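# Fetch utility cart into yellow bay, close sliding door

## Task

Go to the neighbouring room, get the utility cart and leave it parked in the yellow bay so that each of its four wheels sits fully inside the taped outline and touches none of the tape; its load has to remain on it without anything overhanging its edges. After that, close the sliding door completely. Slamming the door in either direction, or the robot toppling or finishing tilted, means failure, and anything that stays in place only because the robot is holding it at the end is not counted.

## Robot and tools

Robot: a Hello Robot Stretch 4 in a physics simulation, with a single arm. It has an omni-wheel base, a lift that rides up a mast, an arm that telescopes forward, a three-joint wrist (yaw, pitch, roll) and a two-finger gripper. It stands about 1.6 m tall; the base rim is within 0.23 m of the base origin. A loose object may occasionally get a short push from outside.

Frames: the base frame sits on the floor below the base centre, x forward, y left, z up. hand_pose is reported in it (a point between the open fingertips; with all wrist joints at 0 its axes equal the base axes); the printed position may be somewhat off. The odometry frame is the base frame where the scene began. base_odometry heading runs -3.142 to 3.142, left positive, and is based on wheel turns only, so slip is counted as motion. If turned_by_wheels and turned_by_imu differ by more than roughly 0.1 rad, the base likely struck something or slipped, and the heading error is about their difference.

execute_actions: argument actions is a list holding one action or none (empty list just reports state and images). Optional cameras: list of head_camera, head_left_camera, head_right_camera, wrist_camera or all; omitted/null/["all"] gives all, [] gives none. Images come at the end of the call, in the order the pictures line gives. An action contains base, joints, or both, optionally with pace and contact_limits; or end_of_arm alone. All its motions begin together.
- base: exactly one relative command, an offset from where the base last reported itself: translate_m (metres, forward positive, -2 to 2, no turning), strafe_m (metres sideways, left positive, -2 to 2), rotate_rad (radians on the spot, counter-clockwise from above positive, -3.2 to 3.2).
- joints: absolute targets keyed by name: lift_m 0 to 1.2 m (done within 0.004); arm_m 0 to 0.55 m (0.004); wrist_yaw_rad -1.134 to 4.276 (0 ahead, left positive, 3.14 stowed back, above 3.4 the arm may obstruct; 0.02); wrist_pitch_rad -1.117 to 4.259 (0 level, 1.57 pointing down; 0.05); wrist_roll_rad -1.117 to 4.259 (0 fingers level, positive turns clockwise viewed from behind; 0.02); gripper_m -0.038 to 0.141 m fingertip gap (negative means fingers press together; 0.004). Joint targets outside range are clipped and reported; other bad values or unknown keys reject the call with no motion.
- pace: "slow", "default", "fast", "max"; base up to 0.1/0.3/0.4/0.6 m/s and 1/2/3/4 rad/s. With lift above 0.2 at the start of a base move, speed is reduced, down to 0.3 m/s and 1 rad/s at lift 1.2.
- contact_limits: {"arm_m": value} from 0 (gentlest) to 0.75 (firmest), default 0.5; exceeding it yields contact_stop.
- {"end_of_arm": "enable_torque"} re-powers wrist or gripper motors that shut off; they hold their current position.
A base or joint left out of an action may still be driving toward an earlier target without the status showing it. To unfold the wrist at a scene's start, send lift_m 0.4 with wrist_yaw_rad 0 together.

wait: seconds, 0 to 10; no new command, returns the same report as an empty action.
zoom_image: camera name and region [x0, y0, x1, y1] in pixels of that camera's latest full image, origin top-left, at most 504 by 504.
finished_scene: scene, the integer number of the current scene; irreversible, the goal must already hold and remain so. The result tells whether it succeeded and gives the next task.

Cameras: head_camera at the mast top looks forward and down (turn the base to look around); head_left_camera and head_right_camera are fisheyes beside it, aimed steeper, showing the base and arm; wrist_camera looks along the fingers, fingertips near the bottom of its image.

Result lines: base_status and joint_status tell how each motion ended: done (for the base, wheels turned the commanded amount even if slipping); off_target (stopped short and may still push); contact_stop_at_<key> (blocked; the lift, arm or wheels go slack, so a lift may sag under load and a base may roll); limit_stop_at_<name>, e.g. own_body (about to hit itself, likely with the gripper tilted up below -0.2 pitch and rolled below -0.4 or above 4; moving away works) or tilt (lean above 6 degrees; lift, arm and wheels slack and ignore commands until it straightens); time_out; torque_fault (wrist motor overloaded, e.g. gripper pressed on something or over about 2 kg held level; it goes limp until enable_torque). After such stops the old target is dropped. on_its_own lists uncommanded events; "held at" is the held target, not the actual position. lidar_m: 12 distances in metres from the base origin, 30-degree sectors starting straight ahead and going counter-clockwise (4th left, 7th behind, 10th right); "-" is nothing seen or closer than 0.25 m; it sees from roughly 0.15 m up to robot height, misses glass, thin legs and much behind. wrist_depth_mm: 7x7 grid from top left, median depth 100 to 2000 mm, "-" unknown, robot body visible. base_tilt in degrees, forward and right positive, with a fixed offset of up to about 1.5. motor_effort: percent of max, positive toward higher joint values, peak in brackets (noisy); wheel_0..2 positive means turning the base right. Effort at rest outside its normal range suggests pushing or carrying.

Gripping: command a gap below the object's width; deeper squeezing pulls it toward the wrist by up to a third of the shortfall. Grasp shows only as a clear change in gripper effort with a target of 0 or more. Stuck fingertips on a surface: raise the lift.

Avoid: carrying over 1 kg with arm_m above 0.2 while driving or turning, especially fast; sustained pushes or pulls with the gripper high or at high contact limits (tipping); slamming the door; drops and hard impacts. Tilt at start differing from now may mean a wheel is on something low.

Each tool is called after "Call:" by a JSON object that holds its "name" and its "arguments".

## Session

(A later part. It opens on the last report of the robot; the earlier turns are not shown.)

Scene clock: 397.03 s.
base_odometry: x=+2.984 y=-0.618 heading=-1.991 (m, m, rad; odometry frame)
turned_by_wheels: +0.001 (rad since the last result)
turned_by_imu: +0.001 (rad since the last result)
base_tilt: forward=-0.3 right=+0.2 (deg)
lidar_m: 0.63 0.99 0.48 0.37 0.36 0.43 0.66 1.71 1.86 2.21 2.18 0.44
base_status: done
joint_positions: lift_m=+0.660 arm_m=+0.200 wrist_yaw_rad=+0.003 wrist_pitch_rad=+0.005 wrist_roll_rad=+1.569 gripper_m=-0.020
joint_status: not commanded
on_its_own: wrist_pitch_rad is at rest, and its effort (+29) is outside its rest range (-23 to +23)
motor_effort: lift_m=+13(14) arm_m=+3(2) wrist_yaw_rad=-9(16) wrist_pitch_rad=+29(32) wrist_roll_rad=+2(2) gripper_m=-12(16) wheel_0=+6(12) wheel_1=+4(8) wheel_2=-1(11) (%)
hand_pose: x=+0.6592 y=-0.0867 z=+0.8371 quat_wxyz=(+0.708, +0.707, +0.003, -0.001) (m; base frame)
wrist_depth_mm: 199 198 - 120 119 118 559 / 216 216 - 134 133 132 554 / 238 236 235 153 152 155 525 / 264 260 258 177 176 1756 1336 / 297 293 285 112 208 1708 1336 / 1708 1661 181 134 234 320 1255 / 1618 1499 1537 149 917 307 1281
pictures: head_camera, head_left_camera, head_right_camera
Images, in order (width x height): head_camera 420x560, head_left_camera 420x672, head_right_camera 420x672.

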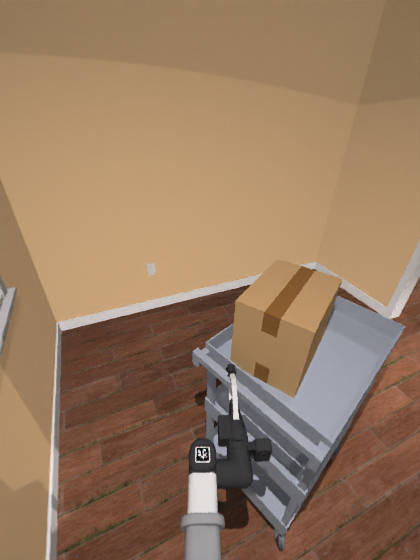

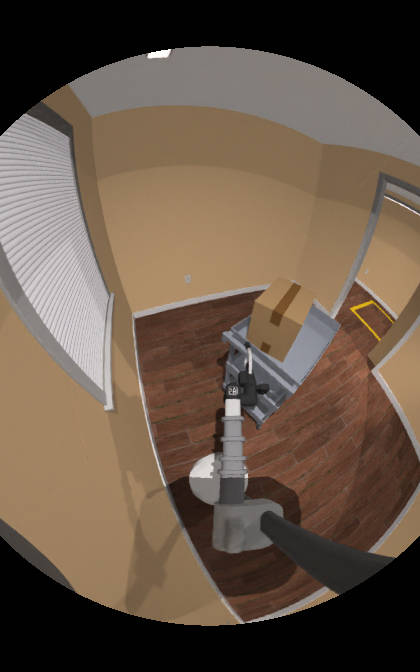

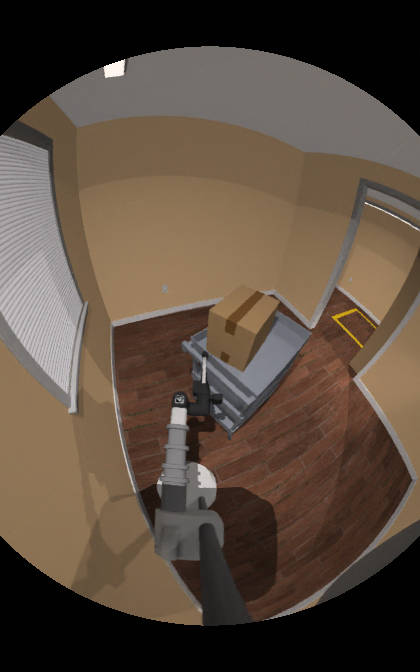

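Call:
{"name": "execute_actions", "arguments": {"actions": [{"base":{"translate_m":0.15},"pace":"slow"}], "cameras": []}}

Call:
{"name": "execute_actions", "arguments": {"actions": [{"joints":{"gripper_m":0.09}}], "cameras": []}}

Call:
{"name": "execute_actions", "arguments": {"actions": [{"base":{"translate_m":-0.15},"joints":{"arm_m":0.0}}], "cameras": []}}

Call:
{"name": "execute_actions", "arguments": {"actions": [{"joints":{"wrist_yaw_rad":1.3}}], "cameras": ["head_camera","head_right_camera","head_left_camera"]}}

Scene clock: 409.67 s.
base_odometry: x=+2.923 y=-0.755 heading=-1.991 (m, m, rad; odometry frame)
turned_by_wheels: +0.001 (rad since the last result)
turned_by_imu: -0.001 (rad since the last result)
base_tilt: forward=-0.4 right=+0.2 (deg)
lidar_m: 0.61 1.08 0.53 0.42 0.43 0.48 0.76 1.86 2.05 2.15 2.14 0.46
base_status: done
joint_positions: lift_m=+0.660 arm_m=+0.200 wrist_yaw_rad=+0.001 wrist_pitch_rad=+0.005 wrist_roll_rad=+1.569 gripper_m=-0.020
joint_status: not commanded
on_its_own: wrist_pitch_rad is at rest, and its effort (+34) is outside its rest range (-23 to +23)
motor_effort: lift_m=+14(13) arm_m=+2(2) wrist_yaw_rad=-4(10) wrist_pitch_rad=+34(33) wrist_roll_rad=+2(2) gripper_m=-15(12) wheel_0=+7(10) wheel_1=+5(5) wheel_2=-3(6) (%)
hand_pose: x=+0.6590 y=-0.0872 z=+0.8372 quat_wxyz=(+0.708, +0.707, +0.002, -0.001) (m; base frame)
wrist_depth_mm: 193 191 - 113 112 111 544 / 212 211 - 127 127 126 539 / 233 232 - 146 145 149 904 / 263 260 258 173 170 1661 1366 / 1618 1618 293 200 206 1576 1336 / 1537 1537 179 126 234 314 312 / 1464 1464 1430 143 1430 1366 1366
pictures: none
No camera images: the call's "cameras" was empty. Leave "cameras" out to get every camera's image.

Scene clock: 411.50 s.
base_odometry: x=+2.923 y=-0.755 heading=-1.991 (m, m, rad; odometry frame)
turned_by_wheels: +0.000 (rad since the last result)
turned_by_imu: -0.001 (rad since the last result)
base_tilt: forward=-0.4 right=+0.2 (deg)
lidar_m: 0.61 1.09 0.51 0.43 0.42 0.46 0.74 1.85 2.04 2.18 2.12 0.45
base_status: not commanded
joint_positions: lift_m=+0.660 arm_m=+0.200 wrist_yaw_rad=+0.002 wrist_pitch_rad=+0.004 wrist_roll_rad=+1.569 gripper_m=+0.090
joint_status: all done
on_its_own: wrist_pitch_rad is at rest, and its effort (+30) is outside its rest range (-23 to +23)
motor_effort: lift_m=+14(13) arm_m=+3(3) wrist_yaw_rad=-8(8) wrist_pitch_rad=+30(33) wrist_roll_rad=+3(2) gripper_m=-2(16) wheel_0=+6(6) wheel_1=+5(4) wheel_2=-3(3) (%)
hand_pose: x=+0.6591 y=-0.0868 z=+0.8374 quat_wxyz=(+0.708, +0.707, +0.002, -0.001) (m; base frame)
wrist_depth_mm: 196 196 - 116 115 115 549 / 215 214 - 131 130 129 549 / 239 237 - 150 149 154 500 / 267 266 265 177 176 1618 1366 / 1661 1537 293 110 213 1618 1366 / 1576 1537 183 135 246 317 315 / 1464 1430 1430 153 866 1464 1366
pictures: none
No camera images: the call's "cameras" was empty. Leave "cameras" out to get every camera's image.

Scene clock: 413.33 s.
base_odometry: x=+2.984 y=-0.618 heading=-1.991 (m, m, rad; odometry frame)
turned_by_wheels: +0.000 (rad since the last result)
turned_by_imu: +0.000 (rad since the last result)
base_tilt: forward=-0.4 right=+0.2 (deg)
lidar_m: 0.66 0.92 0.49 0.38 0.34 0.42 0.66 1.71 1.91 2.22 2.20 0.57
base_status: done
joint_positions: lift_m=+0.660 arm_m=+0.001 wrist_yaw_rad=+0.000 wrist_pitch_rad=+0.018 wrist_roll_rad=+1.570 gripper_m=+0.090
joint_status: all done
motor_effort: lift_m=+14(14) arm_m=-6(8) wrist_yaw_rad=-2(13) wrist_pitch_rad=-8(33) wrist_roll_rad=+1(2) gripper_m=-3(4) wheel_0=-1(5) wheel_1=-2(7) wheel_2=+1(9) (%)
hand_pose: x=+0.4604 y=-0.0875 z=+0.8333 quat_wxyz=(+0.707, +0.707, +0.006, -0.006) (m; base frame)
wrist_depth_mm: - - 723 303 349 347 347 / - - 521 338 1042 842 580 / - - 544 449 - 854 554 / - - 603 525 - 778 525 / 1921 - 1983 627 1808 668 668 / 1863 1863 196 1808 197 1708 1308 / 1756 1708 1756 145 1808 1708 1308
pictures: none
No camera images: the call's "cameras" was empty. Leave "cameras" out to get every camera's image.

Scene clock: 414.67 s.
base_odometry: x=+2.984 y=-0.618 heading=-1.991 (m, m, rad; odometry frame)
turned_by_wheels: +0.000 (rad since the last result)
turned_by_imu: +0.000 (rad since the last result)
base_tilt: forward=-0.4 right=+0.1 (deg)
lidar_m: 0.64 0.93 0.47 0.38 0.37 0.38 0.64 1.72 1.89 2.24 2.19 0.58
base_status: not commanded
joint_positions: lift_m=+0.660 arm_m=+0.001 wrist_yaw_rad=+1.300 wrist_pitch_rad=+0.018 wrist_roll_rad=+1.570 gripper_m=+0.090
joint_status: all done
motor_effort: lift_m=+14(14) arm_m=-6(6) wrist_yaw_rad=-1(3) wrist_pitch_rad=-8(7) wrist_roll_rad=+0(1) gripper_m=+0(3) wheel_0=-1(1) wheel_1=-2(2) wheel_2=+1(1) (%)
hand_pose: x=+0.3334 y=+0.2545 z=+0.8333 quat_wxyz=(+0.567, +0.559, +0.433, +0.423) (m; base frame)
wrist_depth_mm: 1008 1008 991 960 976 1008 946 / 842 842 842 820 842 854 842 / 741 741 732 715 741 732 723 / 661 647 647 634 647 640 647 / 591 585 585 569 585 580 574 / 525 517 198 517 197 525 525 / 488 484 488 145 484 477 480
pictures: head_camera, head_left_camera, head_right_camera
Images, in order (width x height): head_camera 420x560, head_left_camera 420x672, head_right_camera 420x672.

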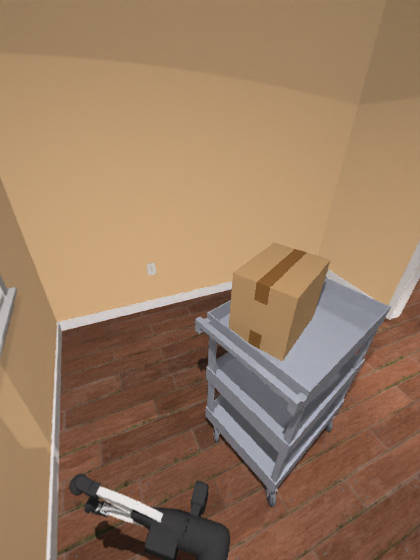

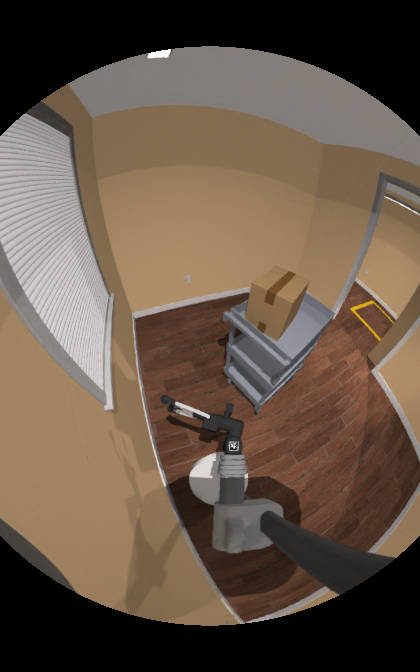

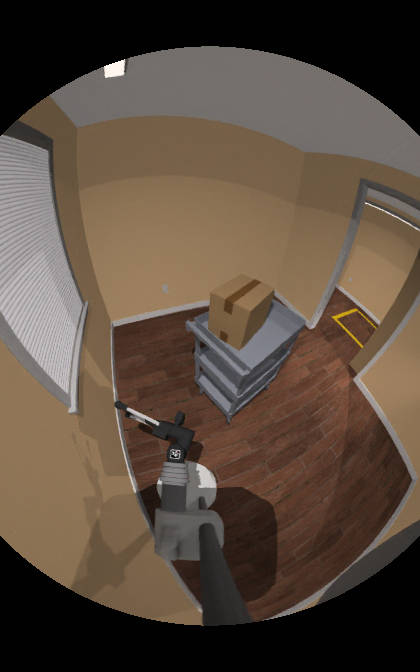

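Call:
{"name": "execute_actions", "arguments": {"actions": [{"base":{"translate_m":0.4},"joints":{"wrist_yaw_rad":2.9},"pace":"slow"}], "cameras": []}}

Call:
{"name": "execute_actions", "arguments": {"actions": [{"base":{"strafe_m":0.15},"pace":"slow"}], "cameras": []}}

Call:
{"name": "execute_actions", "arguments": {"actions": [{"base":{"rotate_rad":-0.8}}], "cameras": ["head_camera","head_right_camera","head_left_camera"]}}

Scene clock: 431.23 s.
base_odometry: x=+2.821 y=-0.983 heading=-1.991 (m, m, rad; odometry frame)
turned_by_wheels: +0.000 (rad since the last result)
turned_by_imu: -0.004 (rad since the last result)
base_tilt: forward=-0.4 right=+0.2 (deg)
lidar_m: 0.34 1.47 0.64 0.51 0.50 0.55 0.91 2.10 2.31 2.06 0.25 0.25
base_status: done
joint_positions: lift_m=+0.660 arm_m=+0.001 wrist_yaw_rad=+2.900 wrist_pitch_rad=+0.018 wrist_roll_rad=+1.570 gripper_m=+0.090
joint_status: all done
motor_effort: lift_m=+14(14) arm_m=-5(6) wrist_yaw_rad=-1(2) wrist_pitch_rad=-5(6) wrist_roll_rad=+0(1) gripper_m=+1(3) wheel_0=+3(5) wheel_1=+2(6) wheel_2=-3(7) (%)
hand_pose: x=-0.0872 y=+0.1540 z=+0.8333 quat_wxyz=(+0.092, +0.079, +0.702, +0.702) (m; base frame)
wrist_depth_mm: 504 504 504 496 500 488 492 / 580 580 580 569 574 574 564 / 683 668 676 676 661 647 661 / 809 809 798 798 788 778 778 / 1042 991 991 991 991 976 976 / 1336 1366 196 1255 198 1205 1205 / 1983 1808 1983 145 1808 1618 1336
pictures: none
No camera images: the call's "cameras" was empty. Leave "cameras" out to get every camera's image.

Scene clock: 433.87 s.
base_odometry: x=+2.958 y=-1.044 heading=-1.991 (m, m, rad; odometry frame)
turned_by_wheels: +0.000 (rad since the last result)
turned_by_imu: -0.001 (rad since the last result)
base_tilt: forward=-0.5 right=+0.1 (deg)
lidar_m: 0.50 1.01 0.48 0.35 0.38 0.45 0.63 2.15 2.34 2.19 0.37 0.36
base_status: done
joint_positions: lift_m=+0.660 arm_m=+0.001 wrist_yaw_rad=+2.900 wrist_pitch_rad=+0.018 wrist_roll_rad=+1.570 gripper_m=+0.090
joint_status: not commanded
motor_effort: lift_m=+14(14) arm_m=-6(6) wrist_yaw_rad=-2(2) wrist_pitch_rad=-9(6) wrist_roll_rad=+1(1) gripper_m=-4(6) wheel_0=+0(5) wheel_1=+2(6) wheel_2=+0(2) (%)
hand_pose: x=-0.0872 y=+0.1539 z=+0.8333 quat_wxyz=(+0.092, +0.079, +0.702, +0.702) (m; base frame)
wrist_depth_mm: 355 353 355 353 351 349 347 / 407 404 402 404 402 399 397 / 477 469 469 477 462 466 459 / 564 564 554 559 554 554 549 / 715 691 699 691 691 699 683 / 946 960 196 904 198 842 904 / 1430 1255 1397 145 1281 1205 1229
pictures: none
No camera images: the call's "cameras" was empty. Leave "cameras" out to get every camera's image.

Scene clock: 435.40 s.
base_odometry: x=+2.958 y=-1.044 heading=-2.791 (m, m, rad; odometry frame)
turned_by_wheels: -0.800 (rad since the last result)
turned_by_imu: -0.805 (rad since the last result)
base_tilt: forward=-0.4 right=+0.2 (deg)
lidar_m: 0.36 0.40 1.56 0.62 0.41 0.35 0.39 0.51 1.04 2.18 2.41 0.40
base_status: done
joint_positions: lift_m=+0.660 arm_m=+0.001 wrist_yaw_rad=+2.900 wrist_pitch_rad=+0.018 wrist_roll_rad=+1.570 gripper_m=+0.090
joint_status: not commanded
motor_effort: lift_m=+14(14) arm_m=-6(6) wrist_yaw_rad=-1(2) wrist_pitch_rad=-7(8) wrist_roll_rad=+1(0) gripper_m=-2(1) wheel_0=+0(6) wheel_1=+0(7) wheel_2=+2(9) (%)
hand_pose: x=-0.0872 y=+0.1539 z=+0.8333 quat_wxyz=(+0.092, +0.079, +0.702, +0.702) (m; base frame)
wrist_depth_mm: 477 477 480 469 473 473 462 / 492 488 488 480 480 480 480 / 500 500 496 488 492 496 488 / 512 496 504 496 500 500 500 / 512 504 496 500 512 512 508 / 535 530 196 525 198 517 525 / 549 544 544 145 535 525 530
pictures: head_camera, head_left_camera, head_right_camera
Images, in order (width x height): head_camera 420x560, head_left_camera 420x672, head_right_camera 420x672.

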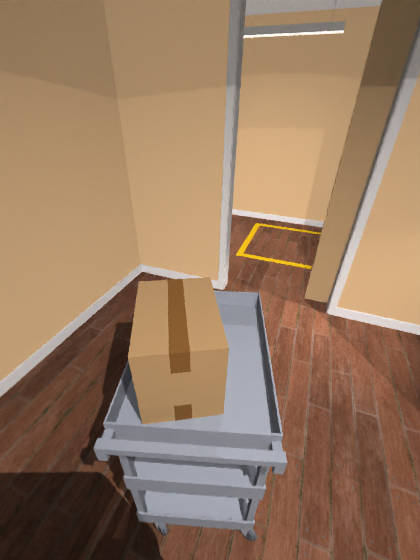

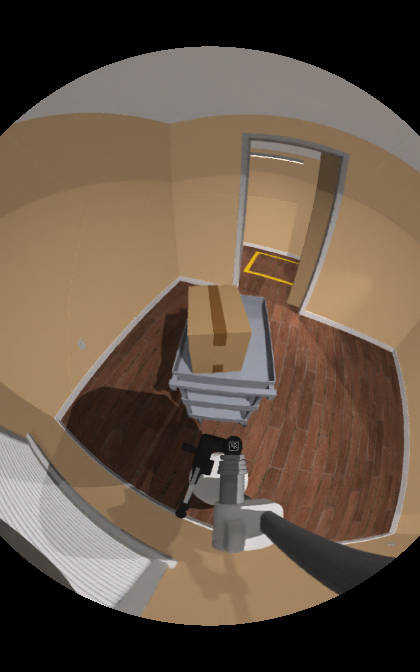

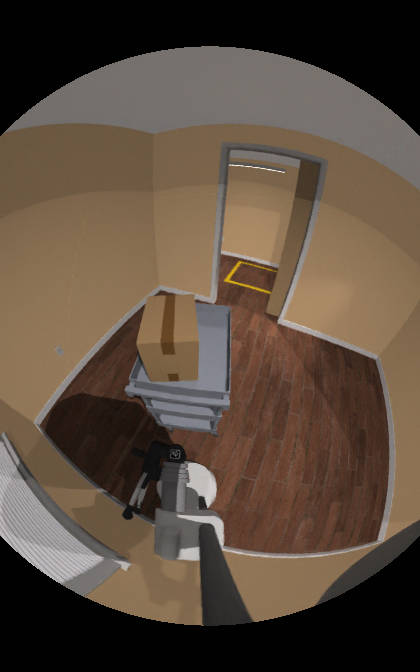

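Call:
{"name": "execute_actions", "arguments": {"actions": [{"base":{"strafe_m":0.12},"pace":"slow"}], "cameras": []}}

Call:
{"name": "execute_actions", "arguments": {"actions": [{"joints":{"arm_m":0.45},"pace":"slow"}], "cameras": ["head_camera","head_left_camera"]}}

Scene clock: 447.73 s.
base_odometry: x=+2.999 y=-1.156 heading=-2.791 (m, m, rad; odometry frame)
turned_by_wheels: +0.000 (rad since the last result)
turned_by_imu: -0.002 (rad since the last result)
base_tilt: forward=-0.4 right=+0.3 (deg)
lidar_m: 0.36 0.40 1.43 0.56 0.35 0.31 0.31 0.45 0.92 2.31 2.42 0.40
base_status: done
joint_positions: lift_m=+0.660 arm_m=+0.001 wrist_yaw_rad=+2.900 wrist_pitch_rad=+0.018 wrist_roll_rad=+1.570 gripper_m=+0.090
joint_status: not commanded
motor_effort: lift_m=+14(14) arm_m=-6(5) wrist_yaw_rad=-1(2) wrist_pitch_rad=-5(3) wrist_roll_rad=+1(1) gripper_m=-2(0) wheel_0=-2(6) wheel_1=+2(10) wheel_2=+0(1) (%)
hand_pose: x=-0.0872 y=+0.1539 z=+0.8333 quat_wxyz=(+0.092, +0.079, +0.702, +0.702) (m; base frame)
wrist_depth_mm: 436 433 430 424 427 430 430 / 445 442 442 436 439 433 436 / 455 449 445 442 439 445 445 / 462 462 459 449 452 455 455 / 473 473 469 462 452 462 466 / 480 477 197 466 197 469 477 / 496 480 492 145 488 484 477
pictures: none
No camera images: the call's "cameras" was empty. Leave "cameras" out to get every camera's image.

Scene clock: 453.50 s.
base_odometry: x=+3.000 y=-1.157 heading=-2.790 (m, m, rad; odometry frame)
turned_by_wheels: +0.000 (rad since the last result)
turned_by_imu: -0.001 (rad since the last result)
base_tilt: forward=-0.3 right=+0.3 (deg)
lidar_m: 0.59 0.74 1.44 0.56 0.37 0.31 0.31 0.43 0.95 2.29 2.43 0.57
base_status: not commanded
joint_positions: lift_m=+0.660 arm_m=+0.449 wrist_yaw_rad=+2.900 wrist_pitch_rad=+0.018 wrist_roll_rad=+1.570 gripper_m=+0.090
joint_status: all done
motor_effort: lift_m=+14(14) arm_m=+7(12) wrist_yaw_rad=-2(25) wrist_pitch_rad=-6(5) wrist_roll_rad=+2(2) gripper_m=-3(2) wheel_0=+3(4) wheel_1=+4(5) wheel_2=-1(1) (%)
hand_pose: x=+0.3604 y=+0.1539 z=+0.8333 quat_wxyz=(+0.092, +0.079, +0.702, +0.702) (m; base frame)
wrist_depth_mm: 842 842 831 831 842 809 820 / 866 854 854 842 842 842 854 / 878 878 866 878 878 854 854 / 904 891 891 878 878 866 891 / 891 891 904 891 891 891 878 / 931 917 196 904 198 931 904 / 960 946 931 144 946 931 931
pictures: head_camera, head_left_camera
Images, in order (width x height): head_camera 420x560, head_left_camera 420x672.

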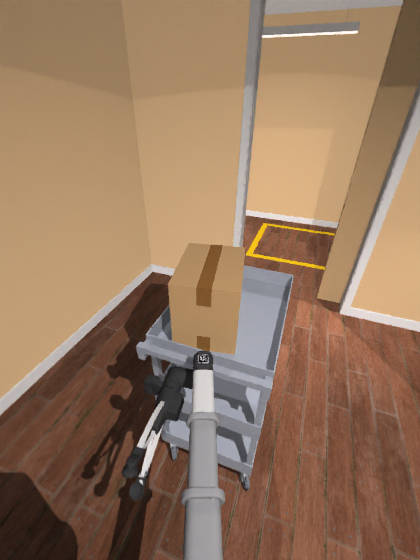

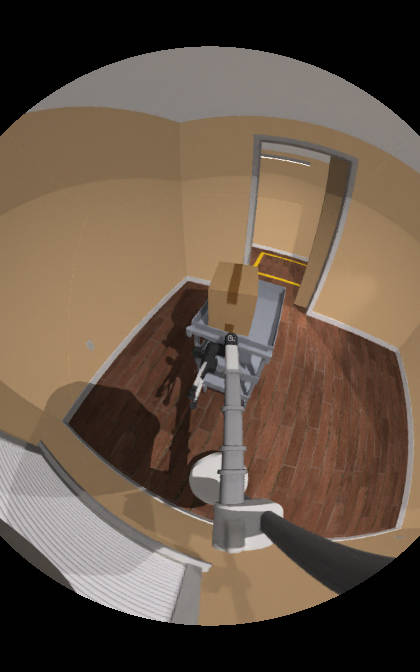

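Call:
{"name": "execute_actions", "arguments": {"actions": [{"joints":{"arm_m":0.0},"base":{"strafe_m":-0.12}}], "cameras": []}}

Call:
{"name": "execute_actions", "arguments": {"actions": [{"joints":{"wrist_yaw_rad":0.0},"base":{"rotate_rad":-0.3},"pace":"slow"}]}}

Scene clock: 462.27 s.
base_odometry: x=+2.958 y=-1.044 heading=-2.790 (m, m, rad; odometry frame)
turned_by_wheels: +0.000 (rad since the last result)
turned_by_imu: -0.001 (rad since the last result)
base_tilt: forward=-0.3 right=+0.2 (deg)
lidar_m: 0.57 0.68 1.56 0.60 0.40 0.37 0.40 0.51 1.06 2.18 2.40 2.20
base_status: done
joint_positions: lift_m=+0.660 arm_m=+0.001 wrist_yaw_rad=+2.900 wrist_pitch_rad=+0.018 wrist_roll_rad=+1.570 gripper_m=+0.090
joint_status: all done
motor_effort: lift_m=+14(14) arm_m=-6(7) wrist_yaw_rad=-2(1) wrist_pitch_rad=-7(6) wrist_roll_rad=+0(1) gripper_m=-2(3) wheel_0=-1(9) wheel_1=-1(7) wheel_2=+1(2) (%)
hand_pose: x=-0.0872 y=+0.1539 z=+0.8333 quat_wxyz=(+0.092, +0.079, +0.702, +0.702) (m; base frame)
wrist_depth_mm: 477 480 480 473 469 469 473 / 492 488 484 477 484 480 477 / 500 492 492 484 492 492 492 / 500 508 504 492 500 500 500 / 508 504 504 500 512 508 508 / 539 535 196 521 197 517 521 / 549 544 544 145 535 530 525
pictures: none
No camera images: the call's "cameras" was empty. Leave "cameras" out to get every camera's image.

Scene clock: 464.70 s.
base_odometry: x=+2.958 y=-1.044 heading=-3.090 (m, m, rad; odometry frame)
turned_by_wheels: -0.300 (rad since the last result)
turned_by_imu: -0.302 (rad since the last result)
base_tilt: forward=-0.3 right=+0.1 (deg)
lidar_m: 0.56 0.56 1.61 1.26 0.49 0.35 0.37 0.43 0.65 2.17 2.29 2.25
base_status: done
joint_positions: lift_m=+0.660 arm_m=+0.001 wrist_yaw_rad=+0.000 wrist_pitch_rad=+0.018 wrist_roll_rad=+1.570 gripper_m=+0.090
joint_status: all done
motor_effort: lift_m=+14(14) arm_m=-6(6) wrist_yaw_rad=-3(8) wrist_pitch_rad=-6(6) wrist_roll_rad=+1(1) gripper_m=-1(1) wheel_0=+1(5) wheel_1=+2(3) wheel_2=+3(6) (%)
hand_pose: x=+0.4604 y=-0.0873 z=+0.8333 quat_wxyz=(+0.707, +0.707, +0.006, -0.006) (m; base frame)
wrist_depth_mm: 1983 1863 1983 1921 1983 1983 1308 / 1983 1921 1983 - 1921 1863 1336 / - - - - - 1863 1336 / 1983 - - - - 1921 1336 / - - - - - 1756 1281 / - - 197 891 198 741 991 / - - - 145 - 732 539
pictures: head_camera, head_left_camera, head_right_camera, wrist_camera
Images, in order (width x height): head_camera 420x560, head_left_camera 420x672, head_right_camera 420x672, wrist_camera 616x392.

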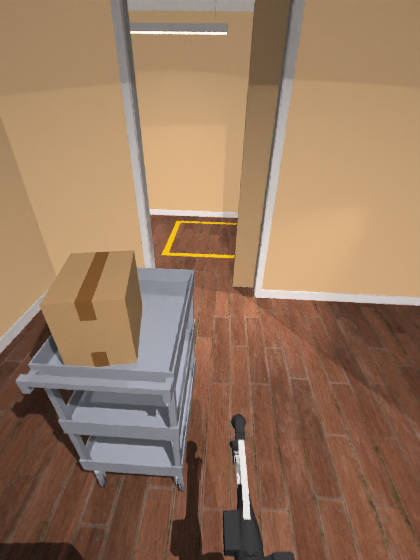

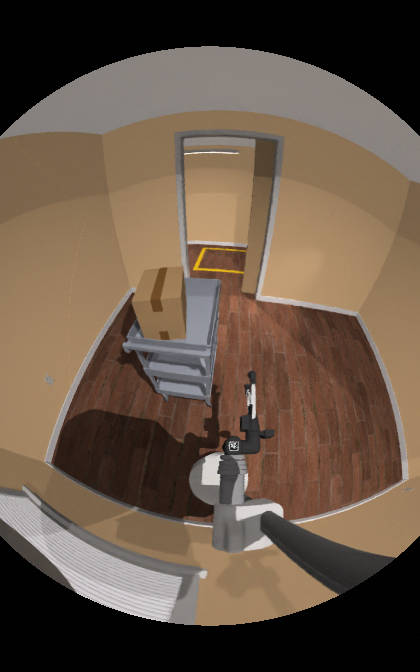

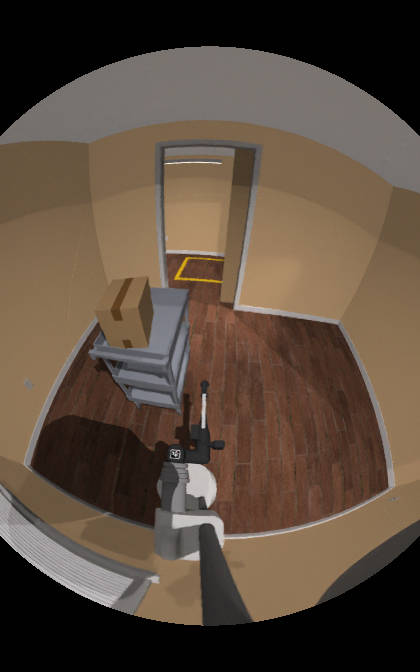

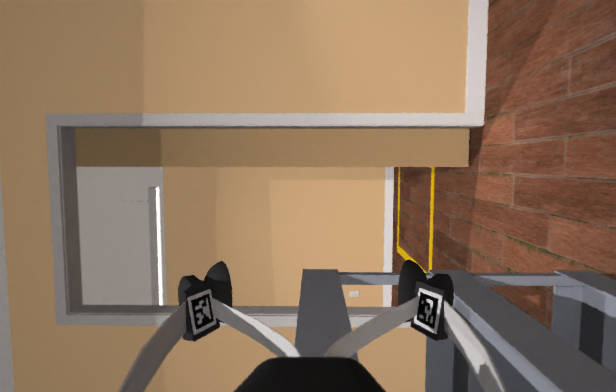

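Call:
{"name": "execute_actions", "arguments": {"actions": [{"base":{"strafe_m":-0.45}}], "cameras": []}}

Call:
{"name": "execute_actions", "arguments": {"actions": [{"base":{"translate_m":0.95}}], "cameras": []}}

Call:
{"name": "execute_actions", "arguments": {"actions": [{"base":{"rotate_rad":1.57},"pace":"slow"}]}}

Scene clock: 479.70 s.
base_odometry: x=+2.935 y=-0.594 heading=-3.090 (m, m, rad; odometry frame)
turned_by_wheels: +0.000 (rad since the last result)
turned_by_imu: +0.000 (rad since the last result)
base_tilt: forward=-0.5 right=+0.2 (deg)
lidar_m: 2.14 0.78 0.80 1.30 0.59 0.44 0.42 0.47 0.68 1.70 1.83 2.17
base_status: done
joint_positions: lift_m=+0.660 arm_m=+0.001 wrist_yaw_rad=+0.000 wrist_pitch_rad=+0.018 wrist_roll_rad=+1.570 gripper_m=+0.090
joint_status: not commanded
motor_effort: lift_m=+14(14) arm_m=-6(6) wrist_yaw_rad=-2(3) wrist_pitch_rad=-7(6) wrist_roll_rad=+0(0) gripper_m=+2(0) wheel_0=-1(9) wheel_1=-1(6) wheel_2=+1(2) (%)
hand_pose: x=+0.4604 y=-0.0874 z=+0.8333 quat_wxyz=(+0.707, +0.707, +0.006, -0.006) (m; base frame)
wrist_depth_mm: 1921 1921 1921 1863 1863 1921 1336 / 1983 1983 1863 1983 1863 1863 1281 / 1921 1983 1983 1921 - 1983 1281 / 1983 1983 1983 1983 1983 1921 1308 / 1921 - - - - 1921 1281 / - - 196 - 198 1708 1281 / - - - 145 - 1661 1308
pictures: none
No camera images: the call's "cameras" was empty. Leave "cameras" out to get every camera's image.

Scene clock: 484.37 s.
base_odometry: x=+1.986 y=-0.644 heading=-3.089 (m, m, rad; odometry frame)
turned_by_wheels: +0.000 (rad since the last result)
turned_by_imu: -0.003 (rad since the last result)
base_tilt: forward=-0.4 right=+0.2 (deg)
lidar_m: 1.16 1.58 0.49 0.48 0.52 1.40 1.38 1.48 1.84 1.77 1.60 1.23
base_status: done
joint_positions: lift_m=+0.660 arm_m=+0.001 wrist_yaw_rad=+0.000 wrist_pitch_rad=+0.018 wrist_roll_rad=+1.570 gripper_m=+0.090
joint_status: not commanded
motor_effort: lift_m=+14(14) arm_m=-6(6) wrist_yaw_rad=-2(2) wrist_pitch_rad=-6(5) wrist_roll_rad=+0(1) gripper_m=-2(2) wheel_0=+1(6) wheel_1=+2(8) wheel_2=+1(10) (%)
hand_pose: x=+0.4604 y=-0.0874 z=+0.8333 quat_wxyz=(+0.707, +0.707, +0.006, -0.006) (m; base frame)
wrist_depth_mm: 976 976 960 946 960 960 931 / 991 976 991 976 976 960 960 / 991 991 1008 976 976 991 976 / 1025 1008 991 991 991 960 976 / 1138 1160 1138 1138 1138 1138 1138 / - - 197 - 198 1537 1182 / - - - 145 - 1661 1336
pictures: none
No camera images: the call's "cameras" was empty. Leave "cameras" out to get every camera's image.

Scene clock: 487.23 s.
base_odometry: x=+1.986 y=-0.644 heading=-1.520 (m, m, rad; odometry frame)
turned_by_wheels: +1.570 (rad since the last result)
turned_by_imu: +1.578 (rad since the last result)
base_tilt: forward=-0.5 right=+0.3 (deg)
lidar_m: 0.48 0.54 1.39 1.37 1.46 1.82 1.77 1.62 1.23 1.18 1.57 0.51
base_status: done
joint_positions: lift_m=+0.660 arm_m=+0.001 wrist_yaw_rad=+0.000 wrist_pitch_rad=+0.018 wrist_roll_rad=+1.570 gripper_m=+0.090
joint_status: not commanded
motor_effort: lift_m=+14(14) arm_m=-6(6) wrist_yaw_rad=-2(2) wrist_pitch_rad=-9(7) wrist_roll_rad=+0(1) gripper_m=-4(1) wheel_0=+0(5) wheel_1=-2(6) wheel_2=-2(6) (%)
hand_pose: x=+0.4604 y=-0.0874 z=+0.8333 quat_wxyz=(+0.707, +0.707, +0.006, -0.006) (m; base frame)
wrist_depth_mm: 1708 1708 1708 259 260 266 265 / 1808 1708 1756 262 263 1661 549 / 1808 1756 1708 266 265 715 564 / 1756 1708 1808 267 270 741 564 / 1863 1756 484 272 272 741 559 / 1808 477 197 272 198 732 564 / 1863 466 466 145 276 732 564
pictures: head_camera, head_left_camera, head_right_camera, wrist_camera
Images, in order (width x height): head_camera 420x560, head_left_camera 420x672, head_right_camera 420x672, wrist_camera 616x392.

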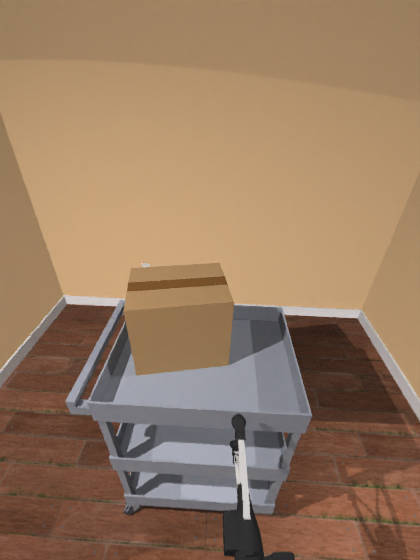

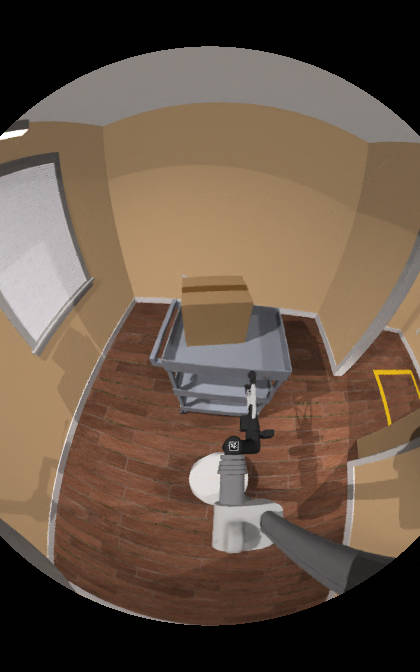

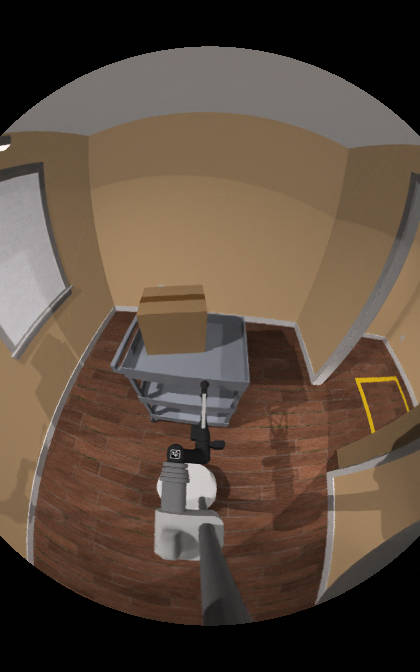

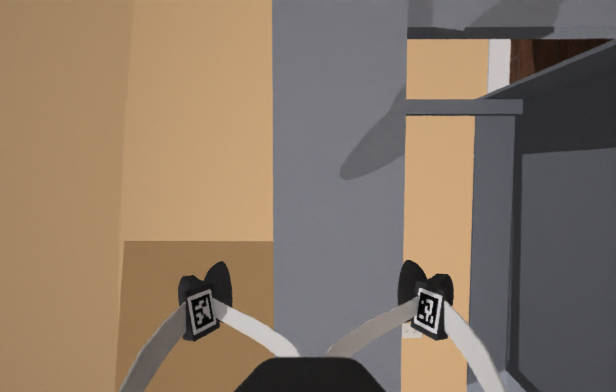

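Call:
{"name": "execute_actions", "arguments": {"actions": [{"base":{"strafe_m":0.05},"joints":{"lift_m":0.65,"gripper_m":0.12}}], "cameras": []}}

Call:
{"name": "execute_actions", "arguments": {"actions": [{"joints":{"arm_m":0.1},"pace":"slow"}], "cameras": []}}

Call:
{"name": "execute_actions", "arguments": {"actions": [{"joints":{"gripper_m":0.0}}], "cameras": ["wrist_camera"]}}

Call:
{"name": "execute_actions", "arguments": {"actions": [{"base":{"translate_m":-0.4},"pace":"slow"}]}}

Scene clock: 496.97 s.
base_odometry: x=+2.036 y=-0.641 heading=-1.520 (m, m, rad; odometry frame)
turned_by_wheels: +0.000 (rad since the last result)
turned_by_imu: -0.001 (rad since the last result)
base_tilt: forward=-0.4 right=+0.2 (deg)
lidar_m: 0.49 0.51 1.34 1.32 1.41 1.81 1.77 1.71 1.28 1.24 1.62 0.50
base_status: done
joint_positions: lift_m=+0.650 arm_m=+0.001 wrist_yaw_rad=+0.000 wrist_pitch_rad=+0.018 wrist_roll_rad=+1.570 gripper_m=+0.120
joint_status: all done
motor_effort: lift_m=+13(17) arm_m=-6(6) wrist_yaw_rad=-2(2) wrist_pitch_rad=-7(5) wrist_roll_rad=+0(0) gripper_m=+1(3) wheel_0=+0(8) wheel_1=+0(8) wheel_2=+0(1) (%)
hand_pose: x=+0.4604 y=-0.0874 z=+0.8234 quat_wxyz=(+0.707, +0.707, +0.006, -0.006) (m; base frame)
wrist_depth_mm: 1708 1756 1708 264 1708 1708 512 / 1708 1756 1708 266 691 691 549 / 1756 1808 1708 268 1661 723 549 / 1756 1756 1756 272 1756 732 549 / 1863 480 477 273 1808 723 549 / 1808 473 217 277 274 211 554 / 1808 459 459 140 1255 732 549
pictures: none
No camera images: the call's "cameras" was empty. Leave "cameras" out to get every camera's image.

Scene clock: 499.27 s.
base_odometry: x=+2.036 y=-0.641 heading=-1.520 (m, m, rad; odometry frame)
turned_by_wheels: +0.000 (rad since the last result)
turned_by_imu: -0.001 (rad since the last result)
base_tilt: forward=-0.3 right=+0.1 (deg)
lidar_m: 0.48 0.51 1.32 1.32 1.42 1.81 1.76 1.66 1.28 1.24 1.63 0.51
base_status: not commanded
joint_positions: lift_m=+0.650 arm_m=+0.099 wrist_yaw_rad=-0.001 wrist_pitch_rad=+0.019 wrist_roll_rad=+1.570 gripper_m=+0.120
joint_status: all done
motor_effort: lift_m=+13(13) arm_m=+7(8) wrist_yaw_rad=+0(0) wrist_pitch_rad=-10(11) wrist_roll_rad=+0(1) gripper_m=+0(0) wheel_0=+0(0) wheel_1=+0(0) wheel_2=+0(0) (%)
hand_pose: x=+0.5581 y=-0.0876 z=+0.8230 quat_wxyz=(+0.707, +0.707, +0.007, -0.007) (m; base frame)
wrist_depth_mm: 1618 1618 1576 169 169 1661 496 / 1618 1661 1708 170 170 615 544 / 1618 1661 1708 172 171 1618 544 / 1661 1708 382 173 173 1661 539 / 1661 382 379 176 175 640 549 / 1708 373 187 177 177 208 544 / 1708 366 364 141 178 654 544
pictures: none
No camera images: the call's "cameras" was empty. Leave "cameras" out to get every camera's image.

Scene clock: 501.33 s.
base_odometry: x=+2.036 y=-0.641 heading=-1.519 (m, m, rad; odometry frame)
turned_by_wheels: +0.000 (rad since the last result)
turned_by_imu: +0.000 (rad since the last result)
base_tilt: forward=-0.5 right=+0.2 (deg)
lidar_m: 0.45 0.50 1.35 1.31 1.40 1.81 1.75 1.70 1.27 1.25 1.62 0.49
base_status: not commanded
joint_positions: lift_m=+0.650 arm_m=+0.100 wrist_yaw_rad=+0.003 wrist_pitch_rad=+0.030 wrist_roll_rad=+1.570 gripper_m=+0.001
joint_status: all done
on_its_own: wrist_pitch_rad is at rest, and its effort (-39) is outside its rest range (-23 to +23)
motor_effort: lift_m=+17(17) arm_m=+2(7) wrist_yaw_rad=-12(16) wrist_pitch_rad=-39(42) wrist_roll_rad=+0(1) gripper_m=-30(34) wheel_0=+0(0) wheel_1=+0(0) wheel_2=+3(3) (%)
hand_pose: x=+0.5591 y=-0.0865 z=+0.8196 quat_wxyz=(+0.707, +0.707, +0.012, -0.009) (m; base frame)
wrist_depth_mm: 1618 1618 151 152 151 1618 484 / 1576 1661 153 153 153 603 525 / 1576 1661 155 155 155 621 525 / 1661 1618 157 157 157 609 521 / 364 364 159 158 159 627 521 / 355 355 161 160 162 176 512 / 351 345 162 162 163 627 473
pictures: wrist_camera
Images, in order (width x height): wrist_camera 616x392.

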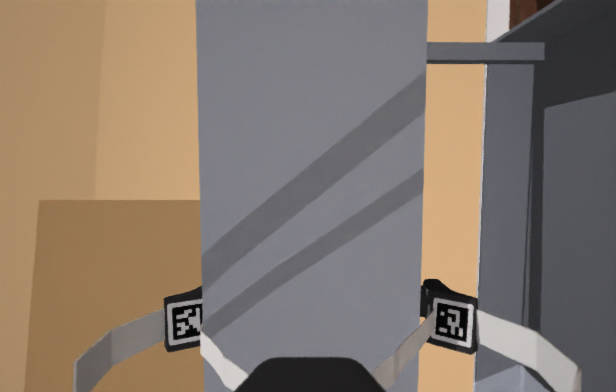

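Scene clock: 506.60 s.
base_odometry: x=+2.016 y=-0.242 heading=-1.520 (m, m, rad; odometry frame)
turned_by_wheels: -0.001 (rad since the last result)
turned_by_imu: -0.003 (rad since the last result)
base_tilt: forward=-0.3 right=+0.2 (deg)
lidar_m: 0.49 0.73 1.39 1.34 1.44 1.39 1.36 1.45 1.27 1.20 1.30 0.42
base_status: done
joint_positions: lift_m=+0.650 arm_m=+0.100 wrist_yaw_rad=-0.007 wrist_pitch_rad=+0.027 wrist_roll_rad=+1.564 gripper_m=+0.001
joint_status: not commanded
on_its_own: wrist_yaw_rad is at rest, and its effort (+18) is outside its rest range (-13 to +13); wrist_pitch_rad is at rest, and its effort (-33) is outside its rest range (-23 to +23); wrist_roll_rad is at rest, and its effort (+16) is outside its rest range (-13 to +13)
motor_effort: lift_m=+17(17) arm_m=+2(2) wrist_yaw_rad=+18(18) wrist_pitch_rad=-33(42) wrist_roll_rad=+16(17) gripper_m=-27(28) wheel_0=-8(11) wheel_1=-4(5) wheel_2=+1(11) (%)
hand_pose: x=+0.5583 y=-0.0894 z=+0.8205 quat_wxyz=(+0.709, +0.705, +0.007, -0.012) (m; base frame)
wrist_depth_mm: - - - - - - 512 / 327 320 104 104 103 106 535 / 342 340 113 113 112 597 535 / 370 359 124 124 124 661 539 / - 382 143 139 139 699 535 / - 407 162 157 158 175 521 / - 433 188 171 170 1661 473
pictures: head_camera, head_left_camera, head_right_camera, wrist_camera
Images, in order (width x height): head_camera 420x560, head_left_camera 420x672, head_right_camera 420x672, wrist_camera 616x392.

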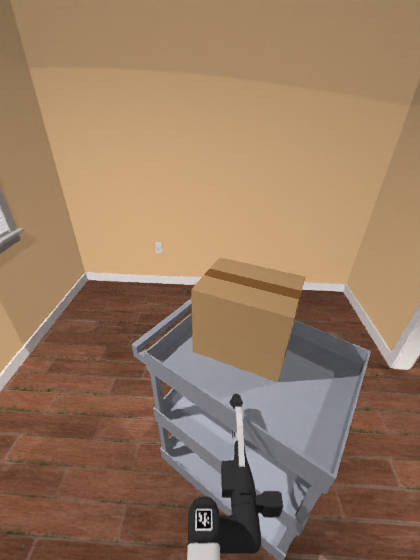

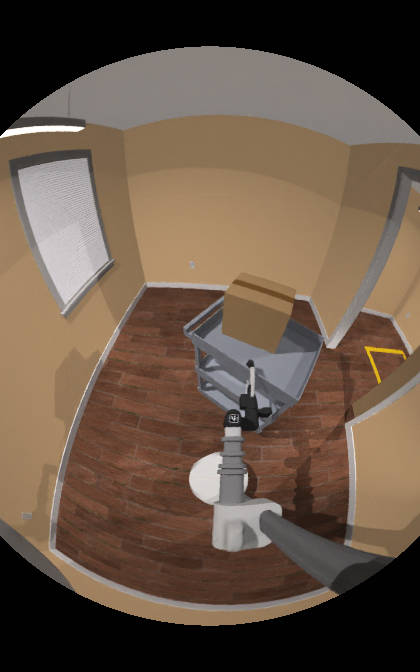

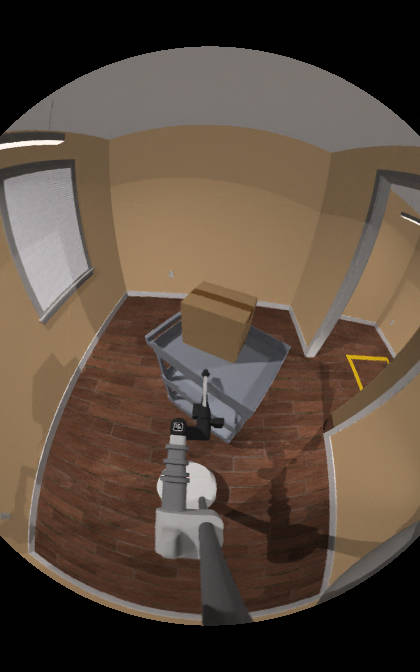

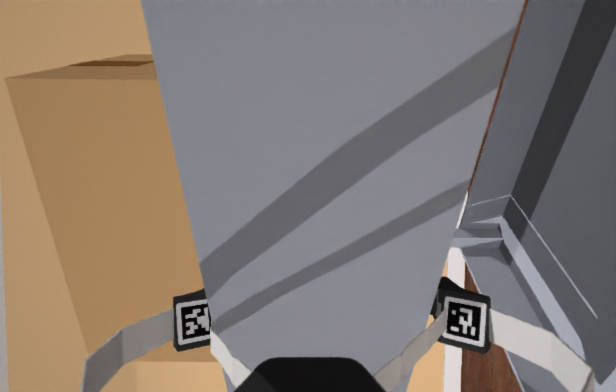

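Call:
{"name": "execute_actions", "arguments": {"actions": [{"base":{"translate_m":0.08},"pace":"slow"}], "cameras": []}}

Call:
{"name": "execute_actions", "arguments": {"actions": [{"joints":{"gripper_m":0.13}}], "cameras": []}}

Call:
{"name": "execute_actions", "arguments": {"actions": [{"base":{"translate_m":-0.25},"joints":{"arm_m":0.0}}], "cameras": []}}

Call:
{"name": "execute_actions", "arguments": {"actions": [{"base":{"strafe_m":0.85}}], "cameras": []}}

Call:
{"name": "execute_actions", "arguments": {"actions": [{"base":{"translate_m":0.75}}], "cameras": []}}

Call:
{"name": "execute_actions", "arguments": {"actions": [{"base":{"rotate_rad":-1.9},"joints":{"wrist_yaw_rad":1.5},"pace":"slow"}]}}

Scene clock: 523.60 s.
base_odometry: x=+2.019 y=-0.322 heading=-1.520 (m, m, rad; odometry frame)
turned_by_wheels: +0.000 (rad since the last result)
turned_by_imu: -0.002 (rad since the last result)
base_tilt: forward=-0.3 right=+0.2 (deg)
lidar_m: 0.48 0.66 1.39 1.34 1.46 1.49 1.45 1.53 1.23 1.21 1.45 0.43
base_status: done
joint_positions: lift_m=+0.650 arm_m=+0.100 wrist_yaw_rad=-0.003 wrist_pitch_rad=+0.026 wrist_roll_rad=+1.570 gripper_m=+0.001
joint_status: not commanded
on_its_own: wrist_pitch_rad is at rest, and its effort (-28) is outside its rest range (-23 to +23)
motor_effort: lift_m=+18(17) arm_m=+2(2) wrist_yaw_rad=+6(23) wrist_pitch_rad=-28(33) wrist_roll_rad=-1(16) gripper_m=-24(28) wheel_0=+1(7) wheel_1=+4(5) wheel_2=-6(12) (%)
hand_pose: x=+0.5586 y=-0.0883 z=+0.8207 quat_wxyz=(+0.707, +0.707, +0.008, -0.010) (m; base frame)
wrist_depth_mm: 1921 1983 105 105 104 107 517 / 1921 530 112 112 112 554 539 / 342 340 121 121 121 609 535 / 366 359 132 132 132 661 530 / 1983 377 147 144 144 707 539 / - 397 163 160 159 175 525 / - 415 179 170 169 1661 473
pictures: none
No camera images: the call's "cameras" was empty. Leave "cameras" out to get every camera's image.

Scene clock: 525.80 s.
base_odometry: x=+2.019 y=-0.322 heading=-1.520 (m, m, rad; odometry frame)
turned_by_wheels: +0.000 (rad since the last result)
turned_by_imu: -0.001 (rad since the last result)
base_tilt: forward=-0.5 right=+0.2 (deg)
lidar_m: 0.49 0.69 1.38 1.34 1.45 1.49 1.44 1.56 1.26 1.23 1.46 0.45
base_status: not commanded
joint_positions: lift_m=+0.650 arm_m=+0.100 wrist_yaw_rad=+0.000 wrist_pitch_rad=+0.020 wrist_roll_rad=+1.570 gripper_m=+0.130
joint_status: all done
motor_effort: lift_m=+17(17) arm_m=+2(2) wrist_yaw_rad=-2(7) wrist_pitch_rad=-10(31) wrist_roll_rad=+0(1) gripper_m=-2(28) wheel_0=+1(1) wheel_1=+4(4) wheel_2=-5(6) (%)
hand_pose: x=+0.5589 y=-0.0874 z=+0.8226 quat_wxyz=(+0.707, +0.707, +0.007, -0.007) (m; base frame)
wrist_depth_mm: 1921 1983 118 118 117 530 525 / 1921 1983 127 126 126 574 539 / 1983 357 139 137 136 627 549 / 1921 373 154 148 148 683 549 / - 394 170 163 162 723 544 / - 413 186 180 176 206 544 / - 442 439 142 203 1921 530
pictures: none
No camera images: the call's "cameras" was empty. Leave "cameras" out to get every camera's image.

Scene clock: 528.10 s.
base_odometry: x=+2.007 y=-0.072 heading=-1.521 (m, m, rad; odometry frame)
turned_by_wheels: +0.000 (rad since the last result)
turned_by_imu: +0.000 (rad since the last result)
base_tilt: forward=-0.4 right=+0.2 (deg)
lidar_m: 0.71 1.02 1.39 1.36 1.42 1.23 1.20 1.29 1.26 1.21 1.31 0.68
base_status: done
joint_positions: lift_m=+0.650 arm_m=+0.001 wrist_yaw_rad=+0.000 wrist_pitch_rad=+0.019 wrist_roll_rad=+1.570 gripper_m=+0.130
joint_status: all done
motor_effort: lift_m=+17(17) arm_m=-6(7) wrist_yaw_rad=-2(3) wrist_pitch_rad=-7(13) wrist_roll_rad=+0(1) gripper_m=-2(1) wheel_0=-1(5) wheel_1=-3(9) wheel_2=+0(9) (%)
hand_pose: x=+0.4604 y=-0.0874 z=+0.8229 quat_wxyz=(+0.707, +0.707, +0.007, -0.007) (m; base frame)
wrist_depth_mm: - - - 480 788 715 559 / - - - 424 - 759 433 / - - 778 462 - 820 459 / - - 723 508 - 809 500 / - - 759 559 - 759 554 / - - 216 609 - 211 878 / - - - 143 - 691 1118
pictures: none
No camera images: the call's "cameras" was empty. Leave "cameras" out to get every camera's image.

Scene clock: 532.27 s.
base_odometry: x=+2.856 y=-0.029 heading=-1.520 (m, m, rad; odometry frame)
turned_by_wheels: +0.000 (rad since the last result)
turned_by_imu: -0.004 (rad since the last result)
base_tilt: forward=-0.4 right=+0.2 (deg)
lidar_m: 1.61 0.68 0.52 0.50 0.54 0.81 1.13 1.22 1.77 2.05 1.15 1.10
base_status: done
joint_positions: lift_m=+0.650 arm_m=+0.001 wrist_yaw_rad=+0.000 wrist_pitch_rad=+0.019 wrist_roll_rad=+1.570 gripper_m=+0.130
joint_status: not commanded
motor_effort: lift_m=+18(17) arm_m=-5(6) wrist_yaw_rad=-2(2) wrist_pitch_rad=-8(8) wrist_roll_rad=-1(0) gripper_m=-3(1) wheel_0=+0(9) wheel_1=+1(10) wheel_2=+0(0) (%)
hand_pose: x=+0.4604 y=-0.0874 z=+0.8229 quat_wxyz=(+0.707, +0.707, +0.007, -0.007) (m; base frame)
wrist_depth_mm: - - - - - 1921 1255 / - - - - - 1983 1308 / - - - - - 1983 1308 / - - - - - 1863 1308 / - - - - - 1756 1308 / 1921 1661 216 1921 1983 211 1308 / 1336 1281 1366 143 1336 1281 1229
pictures: none
No camera images: the call's "cameras" was empty. Leave "cameras" out to get every camera's image.

Scene clock: 536.23 s.
base_odometry: x=+2.894 y=-0.778 heading=-1.520 (m, m, rad; odometry frame)
turned_by_wheels: +0.000 (rad since the last result)
turned_by_imu: -0.003 (rad since the last result)
base_tilt: forward=-0.5 right=+0.3 (deg)
lidar_m: 1.52 0.61 0.48 0.45 0.48 0.70 1.89 2.04 2.18 0.70 0.61 1.85
base_status: done
joint_positions: lift_m=+0.650 arm_m=+0.001 wrist_yaw_rad=+0.000 wrist_pitch_rad=+0.019 wrist_roll_rad=+1.570 gripper_m=+0.130
joint_status: not commanded
motor_effort: lift_m=+17(17) arm_m=-6(6) wrist_yaw_rad=-2(2) wrist_pitch_rad=-7(8) wrist_roll_rad=+0(0) gripper_m=-3(1) wheel_0=+2(5) wheel_1=+1(7) wheel_2=+0(10) (%)
hand_pose: x=+0.4604 y=-0.0874 z=+0.8229 quat_wxyz=(+0.707, +0.707, +0.007, -0.007) (m; base frame)
wrist_depth_mm: 1661 1618 1618 1618 1618 1537 1255 / 1708 1618 1618 1576 1576 1618 1281 / 1661 1576 1661 1576 1618 1661 1281 / 1661 1708 1576 1576 1661 1618 1255 / 1708 1708 1661 1661 1618 1661 1281 / 1661 1499 216 1661 1661 211 1308 / 1255 1182 1229 143 1255 1182 1182
pictures: none
No camera images: the call's "cameras" was empty. Leave "cameras" out to get every camera's image.

Scene clock: 539.40 s.
base_odometry: x=+2.894 y=-0.778 heading=+2.863 (m, m, rad; odometry frame)
turned_by_wheels: -1.900 (rad since the last result)
turned_by_imu: -1.912 (rad since the last result)
base_tilt: forward=-0.4 right=+0.1 (deg)
lidar_m: 1.10 0.61 0.70 1.81 0.89 0.50 0.46 0.45 0.57 1.00 1.88 2.23
base_status: done
joint_positions: lift_m=+0.650 arm_m=+0.001 wrist_yaw_rad=+1.500 wrist_pitch_rad=+0.019 wrist_roll_rad=+1.570 gripper_m=+0.130
joint_status: all done
motor_effort: lift_m=+17(17) arm_m=-5(6) wrist_yaw_rad=-2(4) wrist_pitch_rad=-7(9) wrist_roll_rad=-1(0) gripper_m=-3(0) wheel_0=+0(5) wheel_1=+3(6) wheel_2=+2(6) (%)
hand_pose: x=+0.2796 y=+0.2815 z=+0.8229 quat_wxyz=(+0.522, +0.513, +0.487, +0.477) (m; base frame)
wrist_depth_mm: - - 654 373 - 778 535 / - - - 820 - 1708 1281 / - - - - - 1983 1308 / - - - - - 1921 1281 / - 1921 1983 1921 1983 1808 1308 / 1921 1808 216 1808 1863 211 1255 / 1863 1808 1756 143 1756 1708 1308
pictures: head_camera, head_left_camera, head_right_camera, wrist_camera
Images, in order (width x height): head_camera 420x560, head_left_camera 420x672, head_right_camera 420x672, wrist_camera 616x392.

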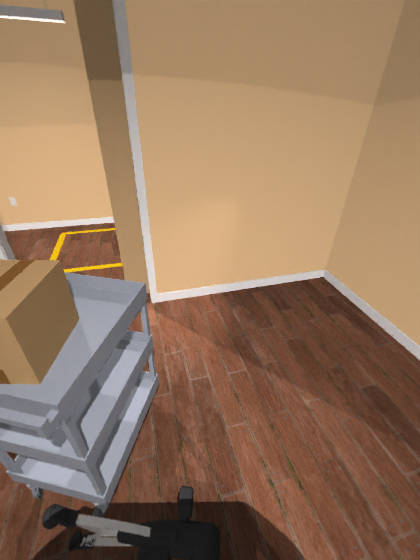

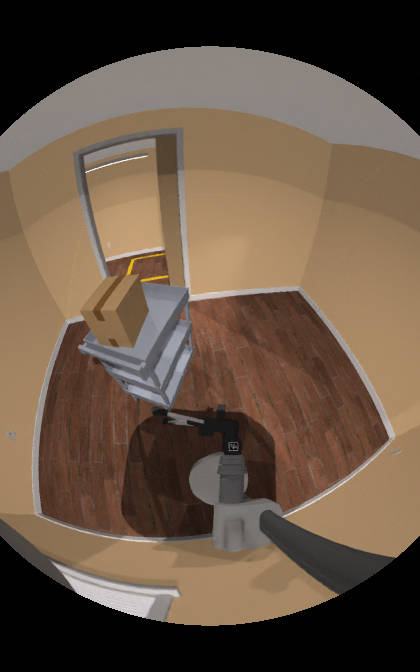

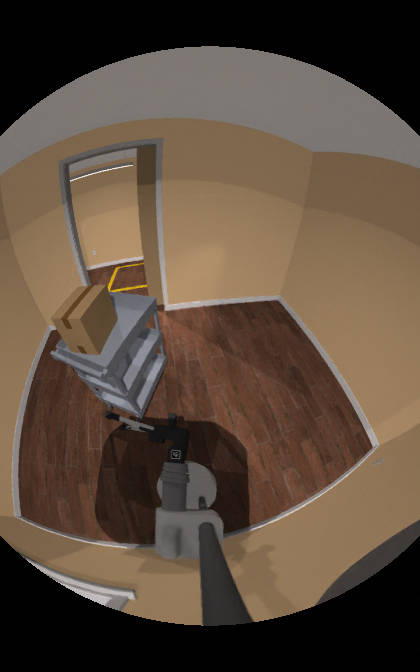

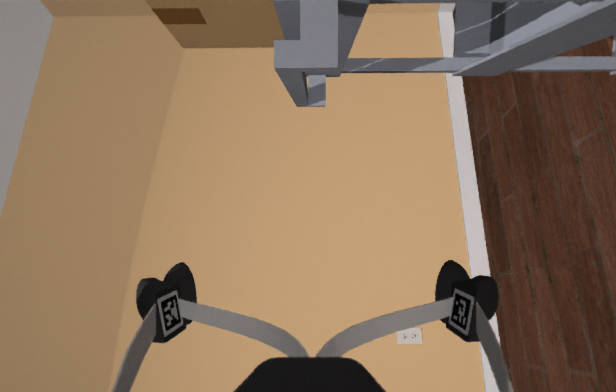

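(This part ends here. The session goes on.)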